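# Carry the yellow sponge to the next room's coffee table

## Task

Get the yellow sponge onto the coffee table in the adjoining room so that it rests there unsupported, since the robot holding it in place does not count; the robot must not tip over or finish leaning.

## Robot and tools

Robot: TidyBot++, a wheeled base (0.54 m long, 0.50 m wide, 0.38 m high) on four powered casters carrying one seven-joint arm with a two-finger gripper. The shoulder sits 0.12 m ahead of the base centre at 0.68 m height. Cameras: base_camera (644x364 pinhole) and wrist_camera (644x476 fisheye, looking along the hand). The arm begins folded with the hand aimed down, protruding up to 0.08 m beyond the base front, elbow up to 1.15 m high. A loose object may occasionally be nudged by something else.

Frames: the base frame has its origin on the floor below the base centre, x ahead, y to the left, z up. hand_pose is expressed there and marks the point between the finger pads; its z axis runs out along the fingers and its y axis is the closing direction. The odometry frame is the base frame as it was when the scene began. base_odometry counts wheel rotation only, so slip looks like travel; heading is positive to the left, within -3.142 to 3.142. base_tilt is in degrees, positive when leaning forward or right. Expect drift of several centimetres and degrees over many moves.

execute_actions: argument actions is a list holding one action or none (empty just reports state and images). An action may contain base, joints, or both, plus optional speeds; its motions begin together. base holds exactly one relative offset from the current position: translate_m (metres, forward positive, -2 to 2), strafe_m (metres, left positive, -2 to 2) or rotate_rad (radians, counter-clockwise from above positive, -6.3 to 6.3). joints is one dictionary of absolute target angles keyed by name: joint_1_rad (any angle; whole arm about vertical, positive is clockwise from above, opposite to rotate_rad), joint_2_rad shoulder -2.249 to 2.249, joint_3_rad any angle (upper arm roll), joint_4_rad elbow -2.579 to 2.579, joint_5_rad any angle (forearm roll), joint_6_rad wrist -2.099 to 2.099, joint_7_rad any angle (hand roll; hand down, positive is counter-clockwise from above, at 1.57 the fingers part left/right), and gripper_pos 0 (open, gap about 85 mm) to 1 (closed; gap is roughly 85 x (1 - gripper_pos) mm). Unbounded joints go the short way, so turn further in steps under half a revolution. Done tolerances: 0.039 rad for joints 1-4, 0.056 for 5-7, 0.03 for the gripper. speeds caps top speed for that action only: translate_m and strafe_m 0.05 to 0.5 m/s, rotate_rad 0.1 to 1.57 rad/s (defaults are the maxima). A base move needing over 8.667 s, or any action over 15 s, is rejected, as is any unknown key or out-of-range number; nothing then moves. cameras is a list of base_camera, wrist_camera or all; omitted or null gives all, [] gives none. Parts not named in an action may keep pushing toward older targets.

Arm geometry: segments are upper arm 0.42 m, forearm 0.31 m, hand 0.31 m. With joint_1_rad 0, joint_3_rad 3.14, joint_5_rad 0 the arm stays in the base's x-z plane; tilt from vertical (forward positive) is joint_2_rad for the upper arm, joint_2_rad - joint_4_rad for the forearm, and that minus joint_6_rad for the hand. Reach ahead of the shoulder is the sum of length x sin(tilt); height above it is the sum of length x cos(tilt). A downward hand reaches at most about 0.94 m above the floor, only near the base. Closed fingertips extend about 20 mm past the hand point. Joints move up to 1.39 rad/s (1.22 for joints 5-7).

wait: seconds, 0 to 10; commands nothing and returns state and images. zoom_image: camera plus region [x0, y0, x1, y1] in pixels of that camera's latest full image, top-left origin, at most 504x504. finished_scene: scene, the number of the current scene; irreversible, the sponge must already stay on the table by itself. Replying with no tool call ends everything.

Result lines: base_status and joint_status tell how each motion ended. done means reached (for the base, wheels turned fully, even if slipping). off_target means stopped short and maybe still pushing. contact_stop or time_out means the target was abandoned and the part holds still. A blocked base shoves until timeout and may still report done while far short. joint command not followed with a cause line means a self-collision check blocked all arm targets (the gripper still acts); not_followed joints may retry later. No check prevents the arm striking the base; ARM HIT flags a hard knock. motor_effort gives percent of max per motor with the action's peak in brackets; readings carry offsets and noise. on_its_own lists uncommanded motion. A Motor temperatures line lists arm joints in joint_positions order. Gripper at 1: done means empty or something very thin; off_target means an object stopped the fingers.

Accuracy: friction can leave joints slightly off while reporting done; resending the same target does nothing. To correct, send each joint last command + (desired - measured). The hand often lands 1-2 cm off, so check in images. Held loads make the arm sag; never command a loaded joint to its measured angle, as it may sink further.

Avoid: a torque fault (joints 1-4 limit 104.5 N m, warning 56.7; joints 5-7 limit 51.3, warning 29.4) freezes the arm and gripper for 10 s while the base continues. Motors heating toward 75 °C under load cause an OVER-TEMPERATURE FAULT with the arm sinking (MOTOR HOT warns from 60 °C; joints then show limit_stop_at_motor_heat, resend targets). The robot can tip if the arm snags something at about 0.8 m height or above while driving, or if a raised hand is pushed sideways; retract the arm or back away to recover. Do not drop, slam, or shove objects hard. The robot holds its last command while you compose a reply.

Each tool is called after ">>>" as a command line: name --argument value for each argument, lists and objects as JSON in quotes; but a table of rows of numbers goes row by row, as --pt "numbers of a row", without its own name.

## Session

>>> execute_actions --actions '[{"joints":{"joint_2_rad":-0.6,"joint_4_rad":-1.6,"joint_6_rad":-1.1}}]'

Scene clock: 2.23 s.
Motor temperatures (°C, as the motors report them): [32 33 25 31 34 38 41]
base_odometry: x=+0.000 y=+0.000 heading=+0.000 (m, m, rad; odometry frame)
base_tilt: forward=+0.0 right=+0.3 (deg)
base_status: not commanded
joint_positions: joint_1_rad=+0.042 joint_2_rad=-0.581 joint_3_rad=+3.106 joint_4_rad=-1.608 joint_5_rad=+0.016 joint_6_rad=-1.077 joint_7_rad=+1.556 gripper_pos=+0.000
joint_status: all done
motor_effort: joint_1_rad=-1(1) joint_2_rad=+1(5) joint_3_rad=+1(0) joint_4_rad=+19(22) joint_5_rad=+0(0) joint_6_rad=+8(8) joint_7_rad=+0(0) (%)
hand_pose: x=+0.4249 y=+0.0001 z=+1.0376 quat_wxyz=(+0.016, +0.868, -0.007, +0.496) (m; base frame)
pictures: base_camera, wrist_camera
Images, in order (width x height): base_camera 644x364, wrist_camera 644x476.

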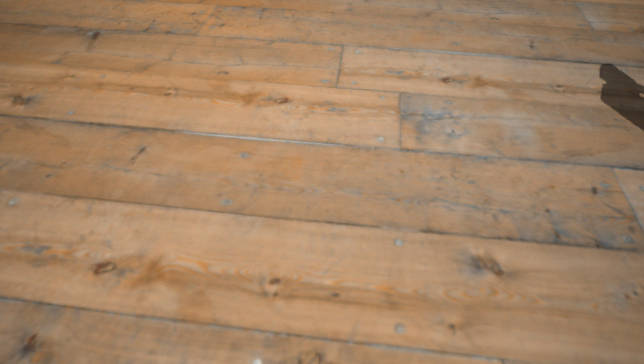

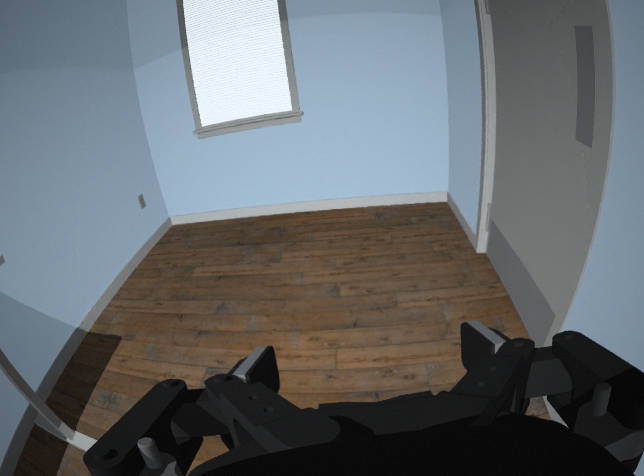

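>>> execute_actions --actions '[{"base":{"rotate_rad":1.38}}]'

Scene clock: 4.50 s.
Motor temperatures (°C, as the motors report them): [32 33 25 32 34 38 41]
base_odometry: x=+0.000 y=+0.000 heading=+1.379 (m, m, rad; odometry frame)
base_tilt: forward=+0.0 right=+0.2 (deg)
base_status: done
joint_positions: joint_1_rad=+0.042 joint_2_rad=-0.581 joint_3_rad=+3.106 joint_4_rad=-1.608 joint_5_rad=+0.016 joint_6_rad=-1.077 joint_7_rad=+1.556 gripper_pos=+0.000
joint_status: not commanded
motor_effort: joint_1_rad=+0(1) joint_2_rad=+1(1) joint_3_rad=+1(2) joint_4_rad=+20(20) joint_5_rad=+0(0) joint_6_rad=+8(8) joint_7_rad=+0(0) (%)
hand_pose: x=+0.4248 y=+0.0002 z=+1.0375 quat_wxyz=(+0.016, +0.868, -0.007, +0.496) (m; base frame)
pictures: base_camera, wrist_camera
Images, in order (width x height): base_camera 644x364, wrist_camera 644x476.

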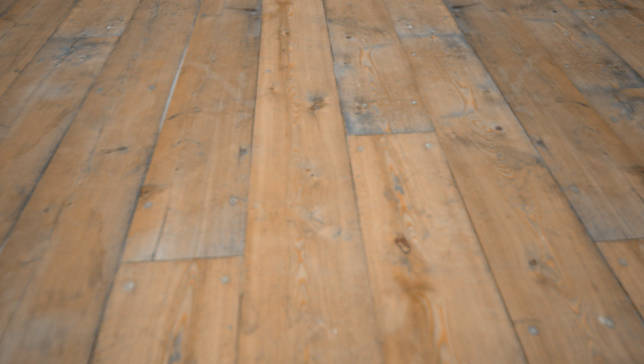

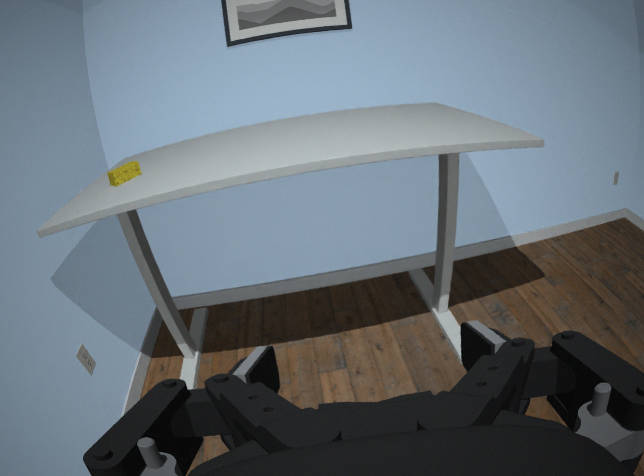

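>>> execute_actions --actions '[{"base":{"rotate_rad":0.07},"joints":{"joint_1_rad":-0.45,"joint_2_rad":0.2,"joint_4_rad":-0.5,"joint_6_rad":-1.6,"joint_7_rad":1.7}}]' --cameras '[]'

>>> execute_actions --actions '[{"base":{"strafe_m":0.25}}]' --cameras '[]'

>>> execute_actions --actions '[{"base":{"translate_m":0.4}}]'

Scene clock: 7.00 s.
Motor temperatures (°C, as the motors report them): [32 33 25 32 34 38 41]
base_odometry: x=+0.000 y=+0.000 heading=+1.449 (m, m, rad; odometry frame)
base_tilt: forward=+0.0 right=+0.2 (deg)
base_status: done
joint_positions: joint_1_rad=-0.428 joint_2_rad=+0.184 joint_3_rad=+3.106 joint_4_rad=-0.514 joint_5_rad=+0.016 joint_6_rad=-1.577 joint_7_rad=+1.673 gripper_pos=+0.000
joint_status: all done
motor_effort: joint_1_rad=-1(0) joint_2_rad=-20(22) joint_3_rad=+0(2) joint_4_rad=+15(21) joint_5_rad=+0(0) joint_6_rad=+7(9) joint_7_rad=+0(0) (%)
hand_pose: x=+0.5833 y=+0.2244 z=+1.1351 quat_wxyz=(-0.071, +0.873, +0.248, +0.414) (m; base frame)
pictures: none
No camera images: the call's "cameras" was empty. Leave "cameras" out to get every camera's image.

Scene clock: 8.80 s.
Motor temperatures (°C, as the motors report them): [32 33 25 32 34 38 41]
base_odometry: x=-0.248 y=+0.030 heading=+1.450 (m, m, rad; odometry frame)
base_tilt: forward=+0.0 right=+0.2 (deg)
base_status: done
joint_positions: joint_1_rad=-0.437 joint_2_rad=+0.187 joint_3_rad=+3.106 joint_4_rad=-0.513 joint_5_rad=+0.016 joint_6_rad=-1.578 joint_7_rad=+1.673 gripper_pos=+0.000
joint_status: not commanded
motor_effort: joint_1_rad=+0(3) joint_2_rad=-21(22) joint_3_rad=+0(2) joint_4_rad=+15(16) joint_5_rad=+0(1) joint_6_rad=+8(7) joint_7_rad=+0(0) (%)
hand_pose: x=+0.5824 y=+0.2292 z=+1.1336 quat_wxyz=(-0.073, +0.872, +0.253, +0.412) (m; base frame)
pictures: none
No camera images: the call's "cameras" was empty. Leave "cameras" out to get every camera's image.

Scene clock: 10.97 s.
Motor temperatures (°C, as the motors report them): [32 33 25 32 34 38 41]
base_odometry: x=-0.200 y=+0.427 heading=+1.450 (m, m, rad; odometry frame)
base_tilt: forward=+0.0 right=+0.2 (deg)
base_status: done
joint_positions: joint_1_rad=-0.437 joint_2_rad=+0.199 joint_3_rad=+3.106 joint_4_rad=-0.510 joint_5_rad=+0.016 joint_6_rad=-1.580 joint_7_rad=+1.673 gripper_pos=+0.000
joint_status: not commanded
motor_effort: joint_1_rad=-1(1) joint_2_rad=-22(25) joint_3_rad=-1(1) joint_4_rad=+16(17) joint_5_rad=+0(0) joint_6_rad=+7(8) joint_7_rad=+0(0) (%)
hand_pose: x=+0.5868 y=+0.2312 z=+1.1281 quat_wxyz=(-0.072, +0.875, +0.253, +0.407) (m; base frame)
pictures: base_camera, wrist_camera
Images, in order (width x height): base_camera 644x364, wrist_camera 644x476.

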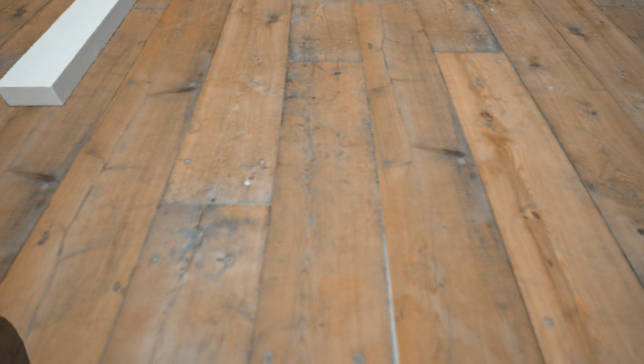

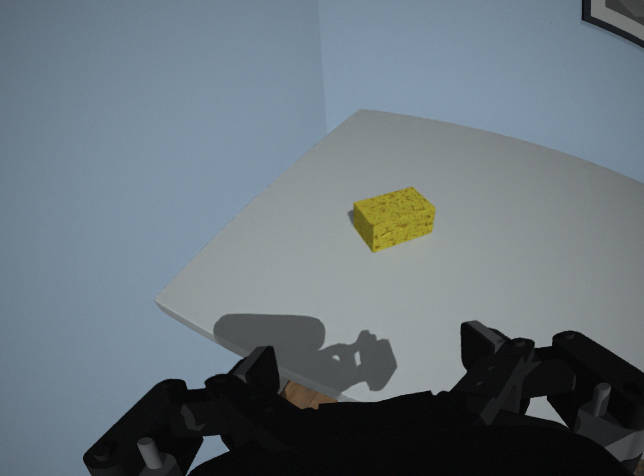

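>>> execute_actions --actions '[{"base":{"strafe_m":0.1},"joints":{"joint_7_rad":3.17,"gripper_pos":1,"joint_2_rad":0.4,"joint_4_rad":-0.3,"joint_6_rad":-1.4}}]' --cameras '[]'

>>> execute_actions --actions '[{"base":{"translate_m":0.3}}]'

Scene clock: 12.87 s.
Motor temperatures (°C, as the motors report them): [32 33 25 32 34 38 41]
base_odometry: x=-0.300 y=+0.439 heading=+1.450 (m, m, rad; odometry frame)
base_tilt: forward=+0.0 right=+0.2 (deg)
base_status: done
joint_positions: joint_1_rad=-0.442 joint_2_rad=+0.381 joint_3_rad=+3.106 joint_4_rad=-0.311 joint_5_rad=+0.016 joint_6_rad=-1.419 joint_7_rad=+3.161 gripper_pos=+0.999
joint_status: all done
motor_effort: joint_1_rad=+0(2) joint_2_rad=-28(29) joint_3_rad=-1(2) joint_4_rad=+16(16) joint_5_rad=+0(1) joint_6_rad=+8(8) joint_7_rad=+0(0) (%)
hand_pose: x=+0.6778 y=+0.2764 z=+1.1544 quat_wxyz=(+0.262, +0.451, +0.744, +0.417) (m; base frame)
pictures: none
No camera images: the call's "cameras" was empty. Leave "cameras" out to get every camera's image.

Scene clock: 14.80 s.
Motor temperatures (°C, as the motors report them): [32 33 25 32 34 38 41]
base_odometry: x=-0.264 y=+0.737 heading=+1.451 (m, m, rad; odometry frame)
base_tilt: forward=+0.0 right=+0.2 (deg)
base_status: done
joint_positions: joint_1_rad=-0.442 joint_2_rad=+0.397 joint_3_rad=+3.106 joint_4_rad=-0.309 joint_5_rad=+0.016 joint_6_rad=-1.419 joint_7_rad=+3.161 gripper_pos=+0.999
joint_status: not commanded
motor_effort: joint_1_rad=-1(2) joint_2_rad=-29(32) joint_3_rad=-1(1) joint_4_rad=+16(17) joint_5_rad=-1(1) joint_6_rad=+9(9) joint_7_rad=+0(0) (%)
hand_pose: x=+0.6845 y=+0.2796 z=+1.1458 quat_wxyz=(+0.259, +0.453, +0.747, +0.412) (m; base frame)
pictures: base_camera, wrist_camera
Images, in order (width x height): base_camera 644x364, wrist_camera 644x476.

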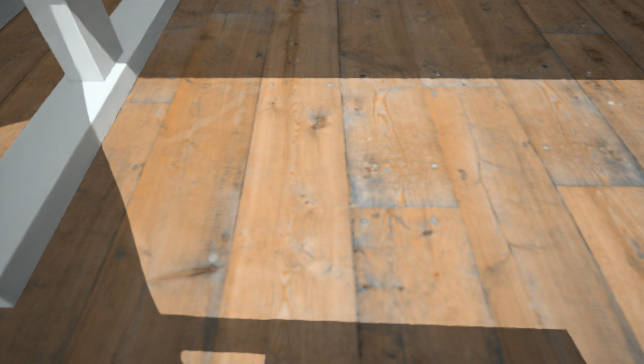

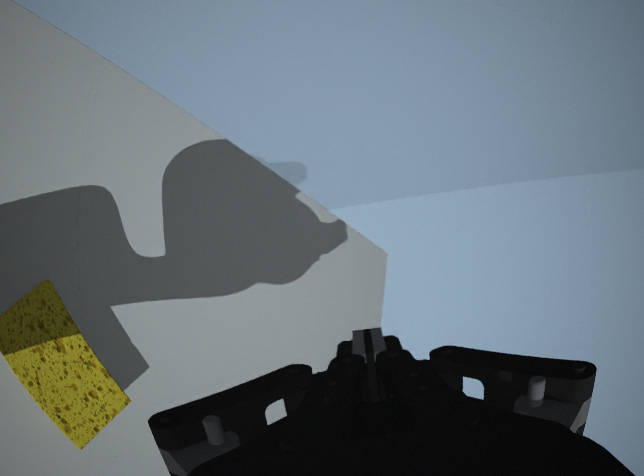

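Sponge is nearer; grasp directly.

>>> execute_actions --actions '[{"joints":{"gripper_pos":0,"joint_2_rad":0.22,"joint_4_rad":-0.5,"joint_6_rad":-2.0}}]' --cameras '["wrist_camera"]'

Scene clock: 16.50 s.
Motor temperatures (°C, as the motors report them): [32 33 25 32 34 38 41]
base_odometry: x=-0.264 y=+0.737 heading=+1.451 (m, m, rad; odometry frame)
base_tilt: forward=+0.0 right=+0.2 (deg)
base_status: not commanded
joint_positions: joint_1_rad=-0.442 joint_2_rad=+0.225 joint_3_rad=+3.106 joint_4_rad=-0.489 joint_5_rad=+0.016 joint_6_rad=-1.990 joint_7_rad=+3.161 gripper_pos=+0.000
joint_status: all done
motor_effort: joint_1_rad=-1(0) joint_2_rad=-20(29) joint_3_rad=+0(1) joint_4_rad=+14(16) joint_5_rad=+0(0) joint_6_rad=+4(9) joint_7_rad=+0(0) (%)
hand_pose: x=+0.5050 y=+0.1925 z=+1.0479 quat_wxyz=(+0.117, +0.504, +0.836, +0.183) (m; base frame)
pictures: wrist_camera
Images, in order (width x height): wrist_camera 644x476.

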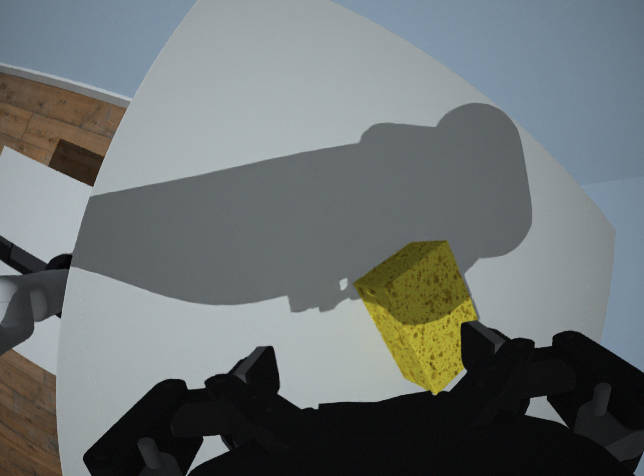

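>>> execute_actions --actions '[{"joints":{"joint_7_rad":3.35,"joint_2_rad":0.41,"joint_4_rad":-0.3,"joint_6_rad":-2.03}}]' --cameras '["wrist_camera"]'

Scene clock: 18.13 s.
Motor temperatures (°C, as the motors report them): [32 33 25 32 34 38 41]
base_odometry: x=-0.264 y=+0.737 heading=+1.451 (m, m, rad; odometry frame)
base_tilt: forward=+0.0 right=+0.2 (deg)
base_status: not commanded
joint_positions: joint_1_rad=-0.442 joint_2_rad=+0.405 joint_3_rad=+3.106 joint_4_rad=-0.313 joint_5_rad=+0.016 joint_6_rad=-2.007 joint_7_rad=+3.325 gripper_pos=+0.000
joint_status: all done
motor_effort: joint_1_rad=-1(1) joint_2_rad=-27(29) joint_3_rad=-1(1) joint_4_rad=+14(15) joint_5_rad=-1(0) joint_6_rad=+4(5) joint_7_rad=+0(0) (%)
hand_pose: x=+0.5658 y=+0.2208 z=+1.0207 quat_wxyz=(+0.123, +0.437, +0.875, +0.166) (m; base frame)
pictures: wrist_camera
Images, in order (width x height): wrist_camera 644x476.

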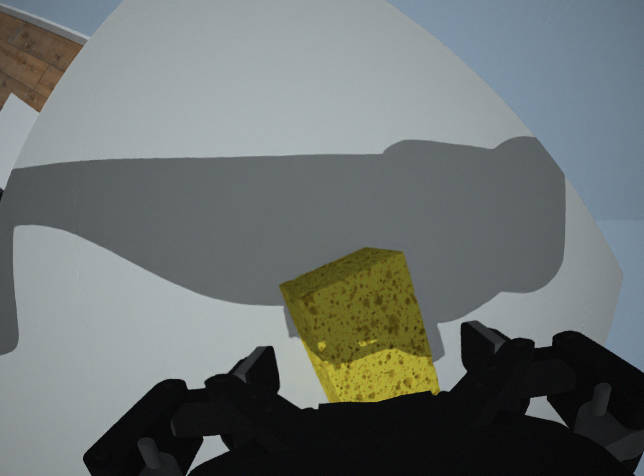

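>>> execute_actions --actions '[{"joints":{"joint_4_rad":-0.55,"joint_6_rad":-1.89}}]' --cameras '["wrist_camera"]'

>>> execute_actions --actions '[{"joints":{"gripper_pos":1}}]' --cameras '["wrist_camera"]'

Scene clock: 20.13 s.
Motor temperatures (°C, as the motors report them): [32 33 25 32 34 38 41]
base_odometry: x=-0.264 y=+0.737 heading=+1.451 (m, m, rad; odometry frame)
base_tilt: forward=+0.0 right=+0.2 (deg)
base_status: not commanded
joint_positions: joint_1_rad=-0.447 joint_2_rad=+0.390 joint_3_rad=+3.104 joint_4_rad=-0.529 joint_5_rad=+0.014 joint_6_rad=-1.900 joint_7_rad=+3.325 gripper_pos=+0.000
joint_status: all done
motor_effort: joint_1_rad=-1(4) joint_2_rad=-22(28) joint_3_rad=-1(3) joint_4_rad=+11(15) joint_5_rad=-1(4) joint_6_rad=+2(4) joint_7_rad=+0(1) (%)
hand_pose: x=+0.5723 y=+0.2292 z=+0.9668 quat_wxyz=(+0.095, +0.436, +0.886, +0.130) (m; base frame)
pictures: wrist_camera
Images, in order (width x height): wrist_camera 644x476.

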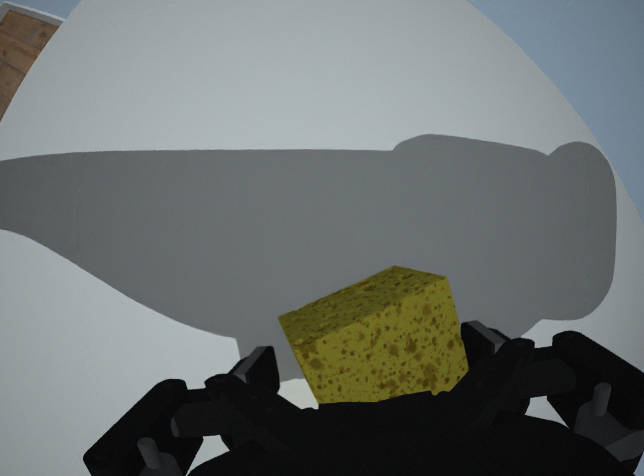

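Scene clock: 21.23 s.
Motor temperatures (°C, as the motors report them): [32 33 25 32 34 38 41]
base_odometry: x=-0.264 y=+0.737 heading=+1.451 (m, m, rad; odometry frame)
base_tilt: forward=+0.0 right=+0.2 (deg)
base_status: not commanded
joint_positions: joint_1_rad=-0.447 joint_2_rad=+0.380 joint_3_rad=+3.104 joint_4_rad=-0.527 joint_5_rad=+0.014 joint_6_rad=-1.899 joint_7_rad=+3.325 gripper_pos=+0.323
joint_status: gripper_pos off_target (ended at +0.323, target +1.000)
motor_effort: joint_1_rad=-1(1) joint_2_rad=-21(25) joint_3_rad=-1(1) joint_4_rad=+11(14) joint_5_rad=-1(1) joint_6_rad=+2(5) joint_7_rad=+1(1) (%)
hand_pose: x=+0.5702 y=+0.2282 z=+0.9727 quat_wxyz=(+0.099, +0.435, +0.885, +0.135) (m; base frame)
pictures: wrist_camera
Images, in order (width x height): wrist_camera 644x476.

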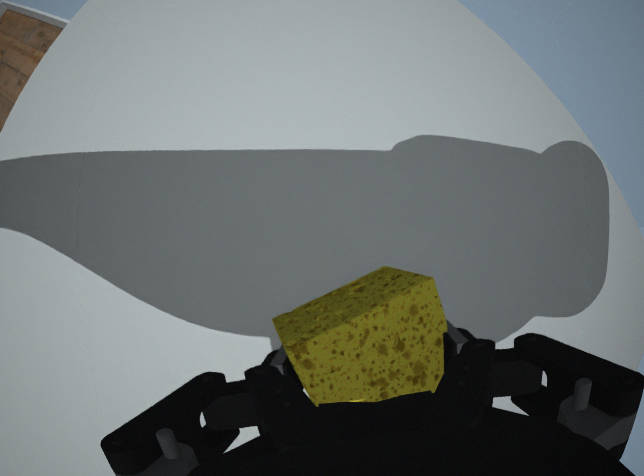

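>>> execute_actions --actions '[{"joints":{"joint_2_rad":0,"joint_1_rad":0}}]' --cameras '[]'

>>> execute_actions --actions '[{"base":{"translate_m":-0.45},"joints":{"joint_2_rad":-1.2,"joint_4_rad":-1.8,"joint_6_rad":-1.4,"joint_7_rad":1.6}}]' --cameras '[]'

>>> execute_actions --actions '[{"base":{"strafe_m":-1.75}}]' --cameras '[]'

>>> execute_actions --actions '[{"base":{"rotate_rad":3.14}}]' --cameras '[]'

>>> execute_actions --actions '[{"base":{"translate_m":0.2}}]'

Scene clock: 23.20 s.
Motor temperatures (°C, as the motors report them): [32 33 25 32 34 38 41]
base_odometry: x=-0.264 y=+0.737 heading=+1.451 (m, m, rad; odometry frame)
base_tilt: forward=+0.0 right=+0.2 (deg)
base_status: not commanded
joint_positions: joint_1_rad=-0.022 joint_2_rad=-0.005 joint_3_rad=+3.104 joint_4_rad=-0.550 joint_5_rad=+0.014 joint_6_rad=-1.899 joint_7_rad=+3.325 gripper_pos=+0.324
joint_status: all done
motor_effort: joint_1_rad=-1(1) joint_2_rad=-11(31) joint_3_rad=+0(2) joint_4_rad=+13(17) joint_5_rad=-1(1) joint_6_rad=+6(7) joint_7_rad=+0(0) (%)
hand_pose: x=+0.4791 y=+0.0186 z=+1.1328 quat_wxyz=(+0.260, +0.583, +0.737, +0.222) (m; base frame)
pictures: none
No camera images: the call's "cameras" was empty. Leave "cameras" out to get every camera's image.

Scene clock: 25.80 s.
Motor temperatures (°C, as the motors report them): [32 33 25 32 34 38 41]
base_odometry: x=-0.318 y=+0.290 heading=+1.450 (m, m, rad; odometry frame)
base_tilt: forward=+0.0 right=+0.2 (deg)
base_status: done
joint_positions: joint_1_rad=-0.020 joint_2_rad=-1.180 joint_3_rad=+3.105 joint_4_rad=-1.791 joint_5_rad=+0.014 joint_6_rad=-1.424 joint_7_rad=+1.624 gripper_pos=+0.324
joint_status: all done
motor_effort: joint_1_rad=+0(1) joint_2_rad=+19(20) joint_3_rad=+1(1) joint_4_rad=+15(16) joint_5_rad=+0(1) joint_6_rad=+9(9) joint_7_rad=+1(1) (%)
hand_pose: x=+0.1881 y=+0.0088 z=+0.9599 quat_wxyz=(+0.026, +0.849, +0.043, +0.525) (m; base frame)
pictures: none
No camera images: the call's "cameras" was empty. Leave "cameras" out to get every camera's image.

Scene clock: 30.67 s.
Motor temperatures (°C, as the motors report them): [32 33 25 32 34 38 41]
base_odometry: x=+1.419 y=+0.079 heading=+1.450 (m, m, rad; odometry frame)
base_tilt: forward=+0.0 right=+0.2 (deg)
base_status: done
joint_positions: joint_1_rad=-0.016 joint_2_rad=-1.181 joint_3_rad=+3.104 joint_4_rad=-1.791 joint_5_rad=+0.014 joint_6_rad=-1.424 joint_7_rad=+1.624 gripper_pos=+0.324
joint_status: not commanded
motor_effort: joint_1_rad=-1(1) joint_2_rad=+19(19) joint_3_rad=+1(2) joint_4_rad=+15(15) joint_5_rad=+0(1) joint_6_rad=+9(9) joint_7_rad=+0(0) (%)
hand_pose: x=+0.1881 y=+0.0086 z=+0.9600 quat_wxyz=(+0.027, +0.849, +0.042, +0.526) (m; base frame)
pictures: none
No camera images: the call's "cameras" was empty. Leave "cameras" out to get every camera's image.

Scene clock: 33.97 s.
Motor temperatures (°C, as the motors report them): [32 33 25 32 34 38 41]
base_odometry: x=+1.420 y=+0.079 heading=-1.694 (m, m, rad; odometry frame)
base_tilt: forward=+0.0 right=+0.2 (deg)
base_status: done
joint_positions: joint_1_rad=-0.016 joint_2_rad=-1.181 joint_3_rad=+3.104 joint_4_rad=-1.791 joint_5_rad=+0.014 joint_6_rad=-1.424 joint_7_rad=+1.624 gripper_pos=+0.324
joint_status: not commanded
motor_effort: joint_1_rad=-1(2) joint_2_rad=+18(20) joint_3_rad=+1(1) joint_4_rad=+15(16) joint_5_rad=+0(0) joint_6_rad=+9(9) joint_7_rad=+0(0) (%)
hand_pose: x=+0.1881 y=+0.0086 z=+0.9601 quat_wxyz=(+0.027, +0.849, +0.042, +0.526) (m; base frame)
pictures: none
No camera images: the call's "cameras" was empty. Leave "cameras" out to get every camera's image.

Scene clock: 35.60 s.
Motor temperatures (°C, as the motors report them): [32 33 25 32 34 38 41]
base_odometry: x=+1.395 y=-0.120 heading=-1.693 (m, m, rad; odometry frame)
base_tilt: forward=+0.0 right=+0.2 (deg)
base_status: done
joint_positions: joint_1_rad=-0.016 joint_2_rad=-1.186 joint_3_rad=+3.104 joint_4_rad=-1.794 joint_5_rad=+0.014 joint_6_rad=-1.422 joint_7_rad=+1.624 gripper_pos=+0.324
joint_status: not commanded
motor_effort: joint_1_rad=-1(1) joint_2_rad=+19(21) joint_3_rad=+1(1) joint_4_rad=+15(16) joint_5_rad=+0(0) joint_6_rad=+9(9) joint_7_rad=+0(0) (%)
hand_pose: x=+0.1874 y=+0.0085 z=+0.9594 quat_wxyz=(+0.027, +0.848, +0.041, +0.527) (m; base frame)
pictures: base_camera, wrist_camera
Images, in order (width x height): base_camera 644x364, wrist_camera 644x476.

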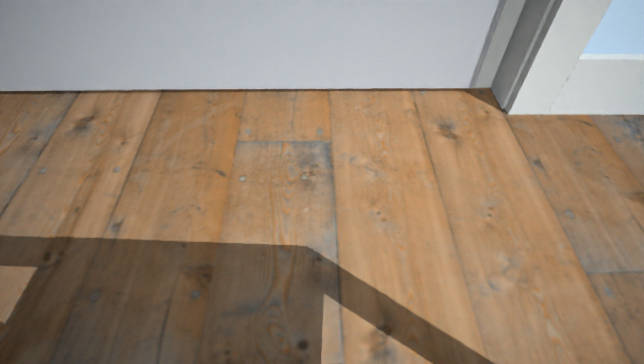

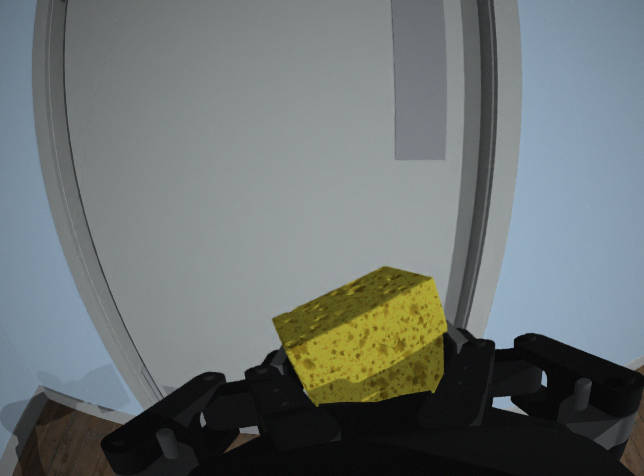

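>>> execute_actions --actions '[{"base":{"strafe_m":0.12}}]' --cameras '[]'

>>> execute_actions --actions '[{"base":{"translate_m":1.55},"speeds":{"translate_m":0.2}}]'

>>> execute_actions --actions '[{"base":{"strafe_m":-0.5},"joints":{"joint_2_rad":-0.6,"joint_4_rad":-1.6,"joint_6_rad":-1.1}}]' --cameras '[]'

>>> execute_actions --actions '[{"base":{"rotate_rad":-1.5}}]'

Scene clock: 37.10 s.
Motor temperatures (°C, as the motors report them): [32 33 25 32 34 38 41]
base_odometry: x=+1.514 y=-0.135 heading=-1.693 (m, m, rad; odometry frame)
base_tilt: forward=+0.0 right=+0.2 (deg)
base_status: done
joint_positions: joint_1_rad=-0.010 joint_2_rad=-1.186 joint_3_rad=+3.104 joint_4_rad=-1.794 joint_5_rad=+0.014 joint_6_rad=-1.422 joint_7_rad=+1.624 gripper_pos=+0.324
joint_status: not commanded
motor_effort: joint_1_rad=-1(2) joint_2_rad=+18(19) joint_3_rad=+1(3) joint_4_rad=+15(15) joint_5_rad=+0(1) joint_6_rad=+9(9) joint_7_rad=+0(0) (%)
hand_pose: x=+0.1874 y=+0.0082 z=+0.9594 quat_wxyz=(+0.029, +0.848, +0.039, +0.527) (m; base frame)
pictures: none
No camera images: the call's "cameras" was empty. Leave "cameras" out to get every camera's image.

Scene clock: 45.60 s.
Motor temperatures (°C, as the motors report them): [32 33 25 32 34 38 41]
base_odometry: x=+1.326 y=-1.674 heading=-1.693 (m, m, rad; odometry frame)
base_tilt: forward=+0.0 right=+0.2 (deg)
base_status: done
joint_positions: joint_1_rad=-0.009 joint_2_rad=-1.194 joint_3_rad=+3.105 joint_4_rad=-1.798 joint_5_rad=+0.015 joint_6_rad=-1.420 joint_7_rad=+1.624 gripper_pos=+0.324
joint_status: not commanded
motor_effort: joint_1_rad=-1(6) joint_2_rad=+18(25) joint_3_rad=+1(5) joint_4_rad=+15(17) joint_5_rad=+0(2) joint_6_rad=+9(9) joint_7_rad=+0(0) (%)
hand_pose: x=+0.1860 y=+0.0077 z=+0.9585 quat_wxyz=(+0.030, +0.847, +0.038, +0.530) (m; base frame)
pictures: base_camera, wrist_camera
Images, in order (width x height): base_camera 644x364, wrist_camera 644x476.

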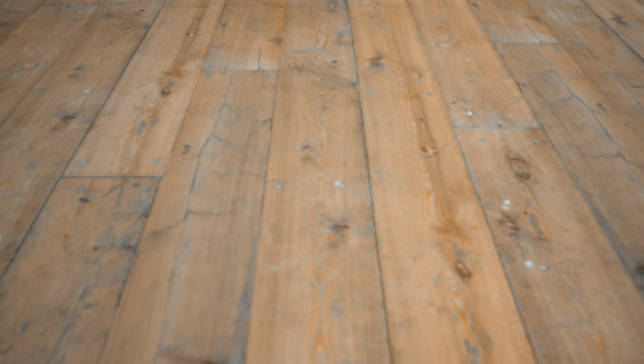

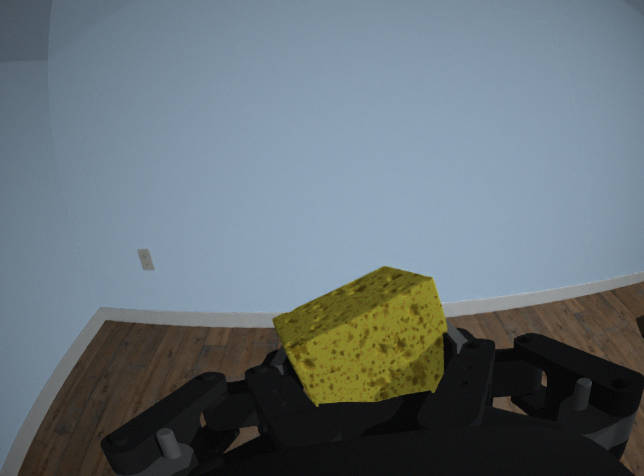

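Scene clock: 47.97 s.
Motor temperatures (°C, as the motors report them): [32 33 25 32 34 38 41]
base_odometry: x=+0.829 y=-1.613 heading=-1.692 (m, m, rad; odometry frame)
base_tilt: forward=+0.0 right=+0.2 (deg)
base_status: done
joint_positions: joint_1_rad=-0.008 joint_2_rad=-0.611 joint_3_rad=+3.107 joint_4_rad=-1.616 joint_5_rad=+0.015 joint_6_rad=-1.122 joint_7_rad=+1.624 gripper_pos=+0.324
joint_status: all done
motor_effort: joint_1_rad=+0(3) joint_2_rad=+2(20) joint_3_rad=+1(3) joint_4_rad=+20(20) joint_5_rad=+0(1) joint_6_rad=+8(10) joint_7_rad=+0(0) (%)
hand_pose: x=+0.4067 y=+0.0145 z=+1.0304 quat_wxyz=(+0.020, +0.873, +0.044, +0.486) (m; base frame)
pictures: none
No camera images: the call's "cameras" was empty. Leave "cameras" out to get every camera's image.

Scene clock: 50.23 s.
Motor temperatures (°C, as the motors report them): [32 33 25 32 34 38 41]
base_odometry: x=+0.829 y=-1.613 heading=+3.092 (m, m, rad; odometry frame)
base_tilt: forward=+0.0 right=+0.2 (deg)
base_status: done
joint_positions: joint_1_rad=-0.008 joint_2_rad=-0.611 joint_3_rad=+3.107 joint_4_rad=-1.616 joint_5_rad=+0.015 joint_6_rad=-1.122 joint_7_rad=+1.624 gripper_pos=+0.324
joint_status: not commanded
motor_effort: joint_1_rad=+0(0) joint_2_rad=+2(3) joint_3_rad=+1(2) joint_4_rad=+19(20) joint_5_rad=+0(1) joint_6_rad=+8(9) joint_7_rad=+0(0) (%)
hand_pose: x=+0.4067 y=+0.0146 z=+1.0306 quat_wxyz=(+0.020, +0.873, +0.044, +0.486) (m; base frame)
pictures: base_camera, wrist_camera
Images, in order (width x height): base_camera 644x364, wrist_camera 644x476.

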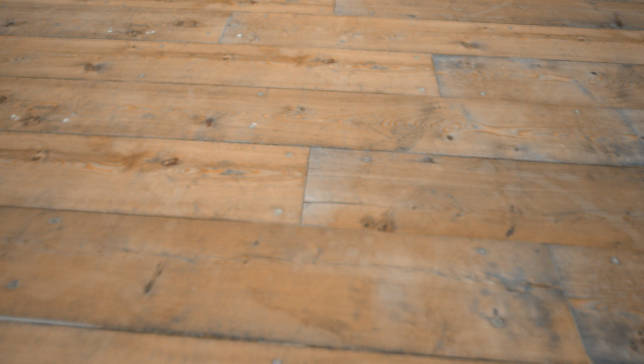

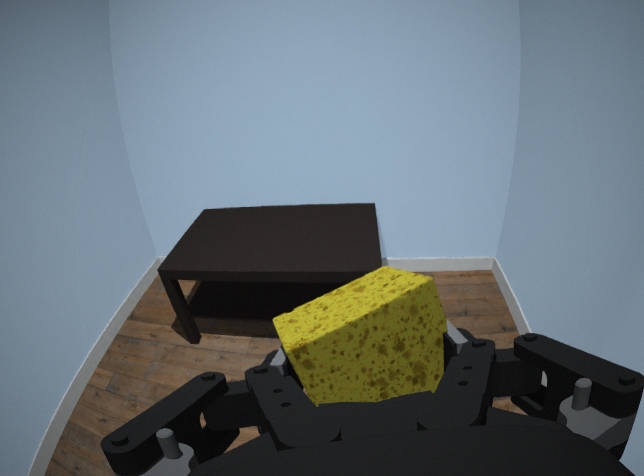

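>>> execute_actions --actions '[{"base":{"strafe_m":0.4},"joints":{"joint_2_rad":0.7,"joint_4_rad":-1.0,"joint_6_rad":-1.4}}]' --cameras '[]'

>>> execute_actions --actions '[{"base":{"translate_m":0.75}}]' --cameras '[]'

>>> execute_actions --actions '[{"joints":{"joint_2_rad":0.92,"joint_6_rad":-1.18}}]'

Scene clock: 52.97 s.
Motor temperatures (°C, as the motors report them): [32 33 25 32 34 38 41]
base_odometry: x=+0.809 y=-2.013 heading=+3.091 (m, m, rad; odometry frame)
base_tilt: forward=+0.0 right=+0.2 (deg)
base_status: done
joint_positions: joint_1_rad=-0.008 joint_2_rad=+0.689 joint_3_rad=+3.104 joint_4_rad=-1.015 joint_5_rad=+0.015 joint_6_rad=-1.377 joint_7_rad=+1.624 gripper_pos=+0.324
joint_status: all done
motor_effort: joint_1_rad=+0(1) joint_2_rad=-38(41) joint_3_rad=-1(3) joint_4_rad=+18(20) joint_5_rad=+0(1) joint_6_rad=+1(8) joint_7_rad=+0(0) (%)
hand_pose: x=+0.7163 y=+0.0196 z=+0.6543 quat_wxyz=(-0.004, +0.998, +0.046, +0.030) (m; base frame)
pictures: none
No camera images: the call's "cameras" was empty. Leave "cameras" out to get every camera's image.

Scene clock: 55.83 s.
Motor temperatures (°C, as the motors report them): [32 33 25 32 34 38 41]
base_odometry: x=+0.059 y=-1.975 heading=+3.092 (m, m, rad; odometry frame)
base_tilt: forward=+0.0 right=+0.2 (deg)
base_status: done
joint_positions: joint_1_rad=-0.008 joint_2_rad=+0.690 joint_3_rad=+3.104 joint_4_rad=-1.010 joint_5_rad=+0.015 joint_6_rad=-1.383 joint_7_rad=+1.624 gripper_pos=+0.324
joint_status: not commanded
motor_effort: joint_1_rad=-1(2) joint_2_rad=-38(42) joint_3_rad=-1(2) joint_4_rad=+18(20) joint_5_rad=-1(2) joint_6_rad=+1(2) joint_7_rad=+0(0) (%)
hand_pose: x=+0.7162 y=+0.0195 z=+0.6554 quat_wxyz=(-0.004, +0.998, +0.046, +0.030) (m; base frame)
pictures: none
No camera images: the call's "cameras" was empty. Leave "cameras" out to get every camera's image.

Scene clock: 57.27 s.
Motor temperatures (°C, as the motors report them): [32 33 25 32 34 38 41]
base_odometry: x=+0.060 y=-1.975 heading=+3.092 (m, m, rad; odometry frame)
base_tilt: forward=+0.0 right=+0.2 (deg)
base_status: not commanded
joint_positions: joint_1_rad=-0.008 joint_2_rad=+0.926 joint_3_rad=+3.104 joint_4_rad=-1.008 joint_5_rad=+0.015 joint_6_rad=-1.201 joint_7_rad=+1.624 gripper_pos=+0.324
joint_status: all done
motor_effort: joint_1_rad=+0(1) joint_2_rad=-43(49) joint_3_rad=-2(2) joint_4_rad=+16(18) joint_5_rad=-1(1) joint_6_rad=+1(2) joint_7_rad=+0(0) (%)
hand_pose: x=+0.7507 y=+0.0215 z=+0.5123 quat_wxyz=(-0.008, +0.999, +0.045, +0.004) (m; base frame)
pictures: base_camera, wrist_camera
Images, in order (width x height): base_camera 644x364, wrist_camera 644x476.

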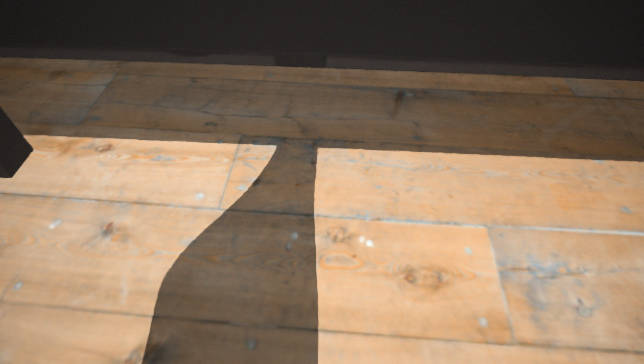

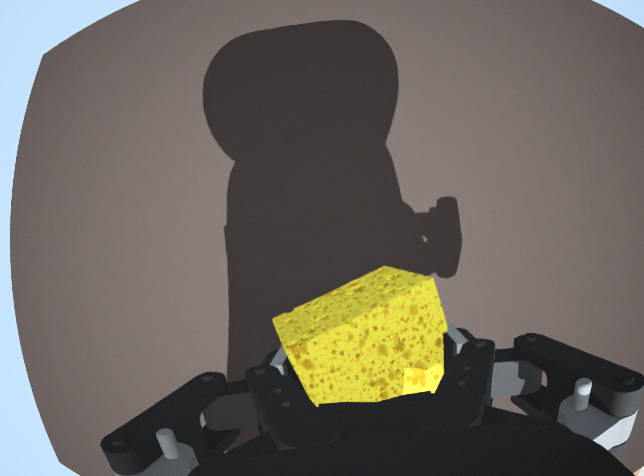

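>>> execute_actions --actions '[{"joints":{"joint_2_rad":1.02,"joint_6_rad":-1.08}}]' --cameras '[]'

>>> execute_actions --actions '[{"joints":{"gripper_pos":0}}]' --cameras '[]'

>>> execute_actions --actions '[{"joints":{"joint_2_rad":0.75}}]'

>>> finished_scene --scene 2

Scene clock: 58.37 s.
Motor temperatures (°C, as the motors report them): [32 33 25 32 34 38 41]
base_odometry: x=+0.060 y=-1.975 heading=+3.092 (m, m, rad; odometry frame)
base_tilt: forward=+0.0 right=+0.2 (deg)
base_status: not commanded
joint_positions: joint_1_rad=-0.008 joint_2_rad=+0.972 joint_3_rad=+3.105 joint_4_rad=-1.001 joint_5_rad=+0.015 joint_6_rad=-1.114 joint_7_rad=+1.624 gripper_pos=+0.341
joint_status: joint_2_rad off_target (ended at +0.972, target +1.020); the others done
motor_effort: joint_1_rad=-1(3) joint_2_rad=-37(44) joint_3_rad=-2(4) joint_4_rad=+16(17) joint_5_rad=-1(3) joint_6_rad=+6(7) joint_7_rad=+1(0) (%)
hand_pose: x=+0.7722 y=+0.0220 z=+0.4856 quat_wxyz=(-0.008, +0.999, +0.044, +0.028) (m; base frame)
pictures: none
No camera images: the call's "cameras" was empty. Leave "cameras" out to get every camera's image.

Scene clock: 59.60 s.
Motor temperatures (°C, as the motors report them): [32 33 25 32 34 38 41]
base_odometry: x=+0.060 y=-1.975 heading=+3.092 (m, m, rad; odometry frame)
base_tilt: forward=+0.0 right=+0.2 (deg)
base_status: not commanded
joint_positions: joint_1_rad=-0.008 joint_2_rad=+1.012 joint_3_rad=+3.105 joint_4_rad=-1.001 joint_5_rad=+0.015 joint_6_rad=-1.102 joint_7_rad=+1.624 gripper_pos=+0.000
joint_status: all done
on_its_own: joint_2_rad moved +0.040 to your old target +1.020
motor_effort: joint_1_rad=-1(2) joint_2_rad=-44(46) joint_3_rad=-2(3) joint_4_rad=+16(17) joint_5_rad=-1(2) joint_6_rad=+1(6) joint_7_rad=+0(1) (%)
hand_pose: x=+0.7675 y=+0.0220 z=+0.4598 quat_wxyz=(-0.009, +0.999, +0.043, +0.013) (m; base frame)
pictures: none
No camera images: the call's "cameras" was empty. Leave "cameras" out to get every camera's image.

Scene clock: 61.13 s.
Motor temperatures (°C, as the motors report them): [32 33 25 32 34 38 41]
base_odometry: x=+0.060 y=-1.975 heading=+3.092 (m, m, rad; odometry frame)
base_tilt: forward=+0.0 right=+0.2 (deg)
base_status: not commanded
joint_positions: joint_1_rad=-0.008 joint_2_rad=+0.745 joint_3_rad=+3.105 joint_4_rad=-0.999 joint_5_rad=+0.015 joint_6_rad=-1.101 joint_7_rad=+1.624 gripper_pos=+0.000
joint_status: all done
motor_effort: joint_1_rad=-1(1) joint_2_rad=-42(48) joint_3_rad=-1(2) joint_4_rad=+19(19) joint_5_rad=+0(1) joint_6_rad=+4(3) joint_7_rad=+0(0) (%)
hand_pose: x=+0.8042 y=+0.0223 z=+0.6398 quat_wxyz=(-0.004, +0.988, +0.044, +0.148) (m; base frame)
pictures: base_camera, wrist_camera
Images, in order (width x height): base_camera 644x364, wrist_camera 644x476.

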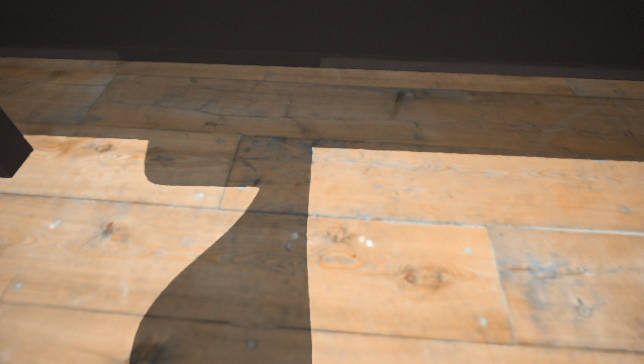

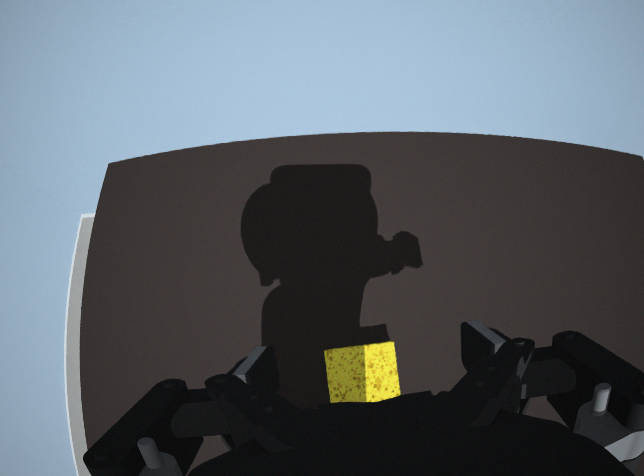

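The scene is finished: the task was done.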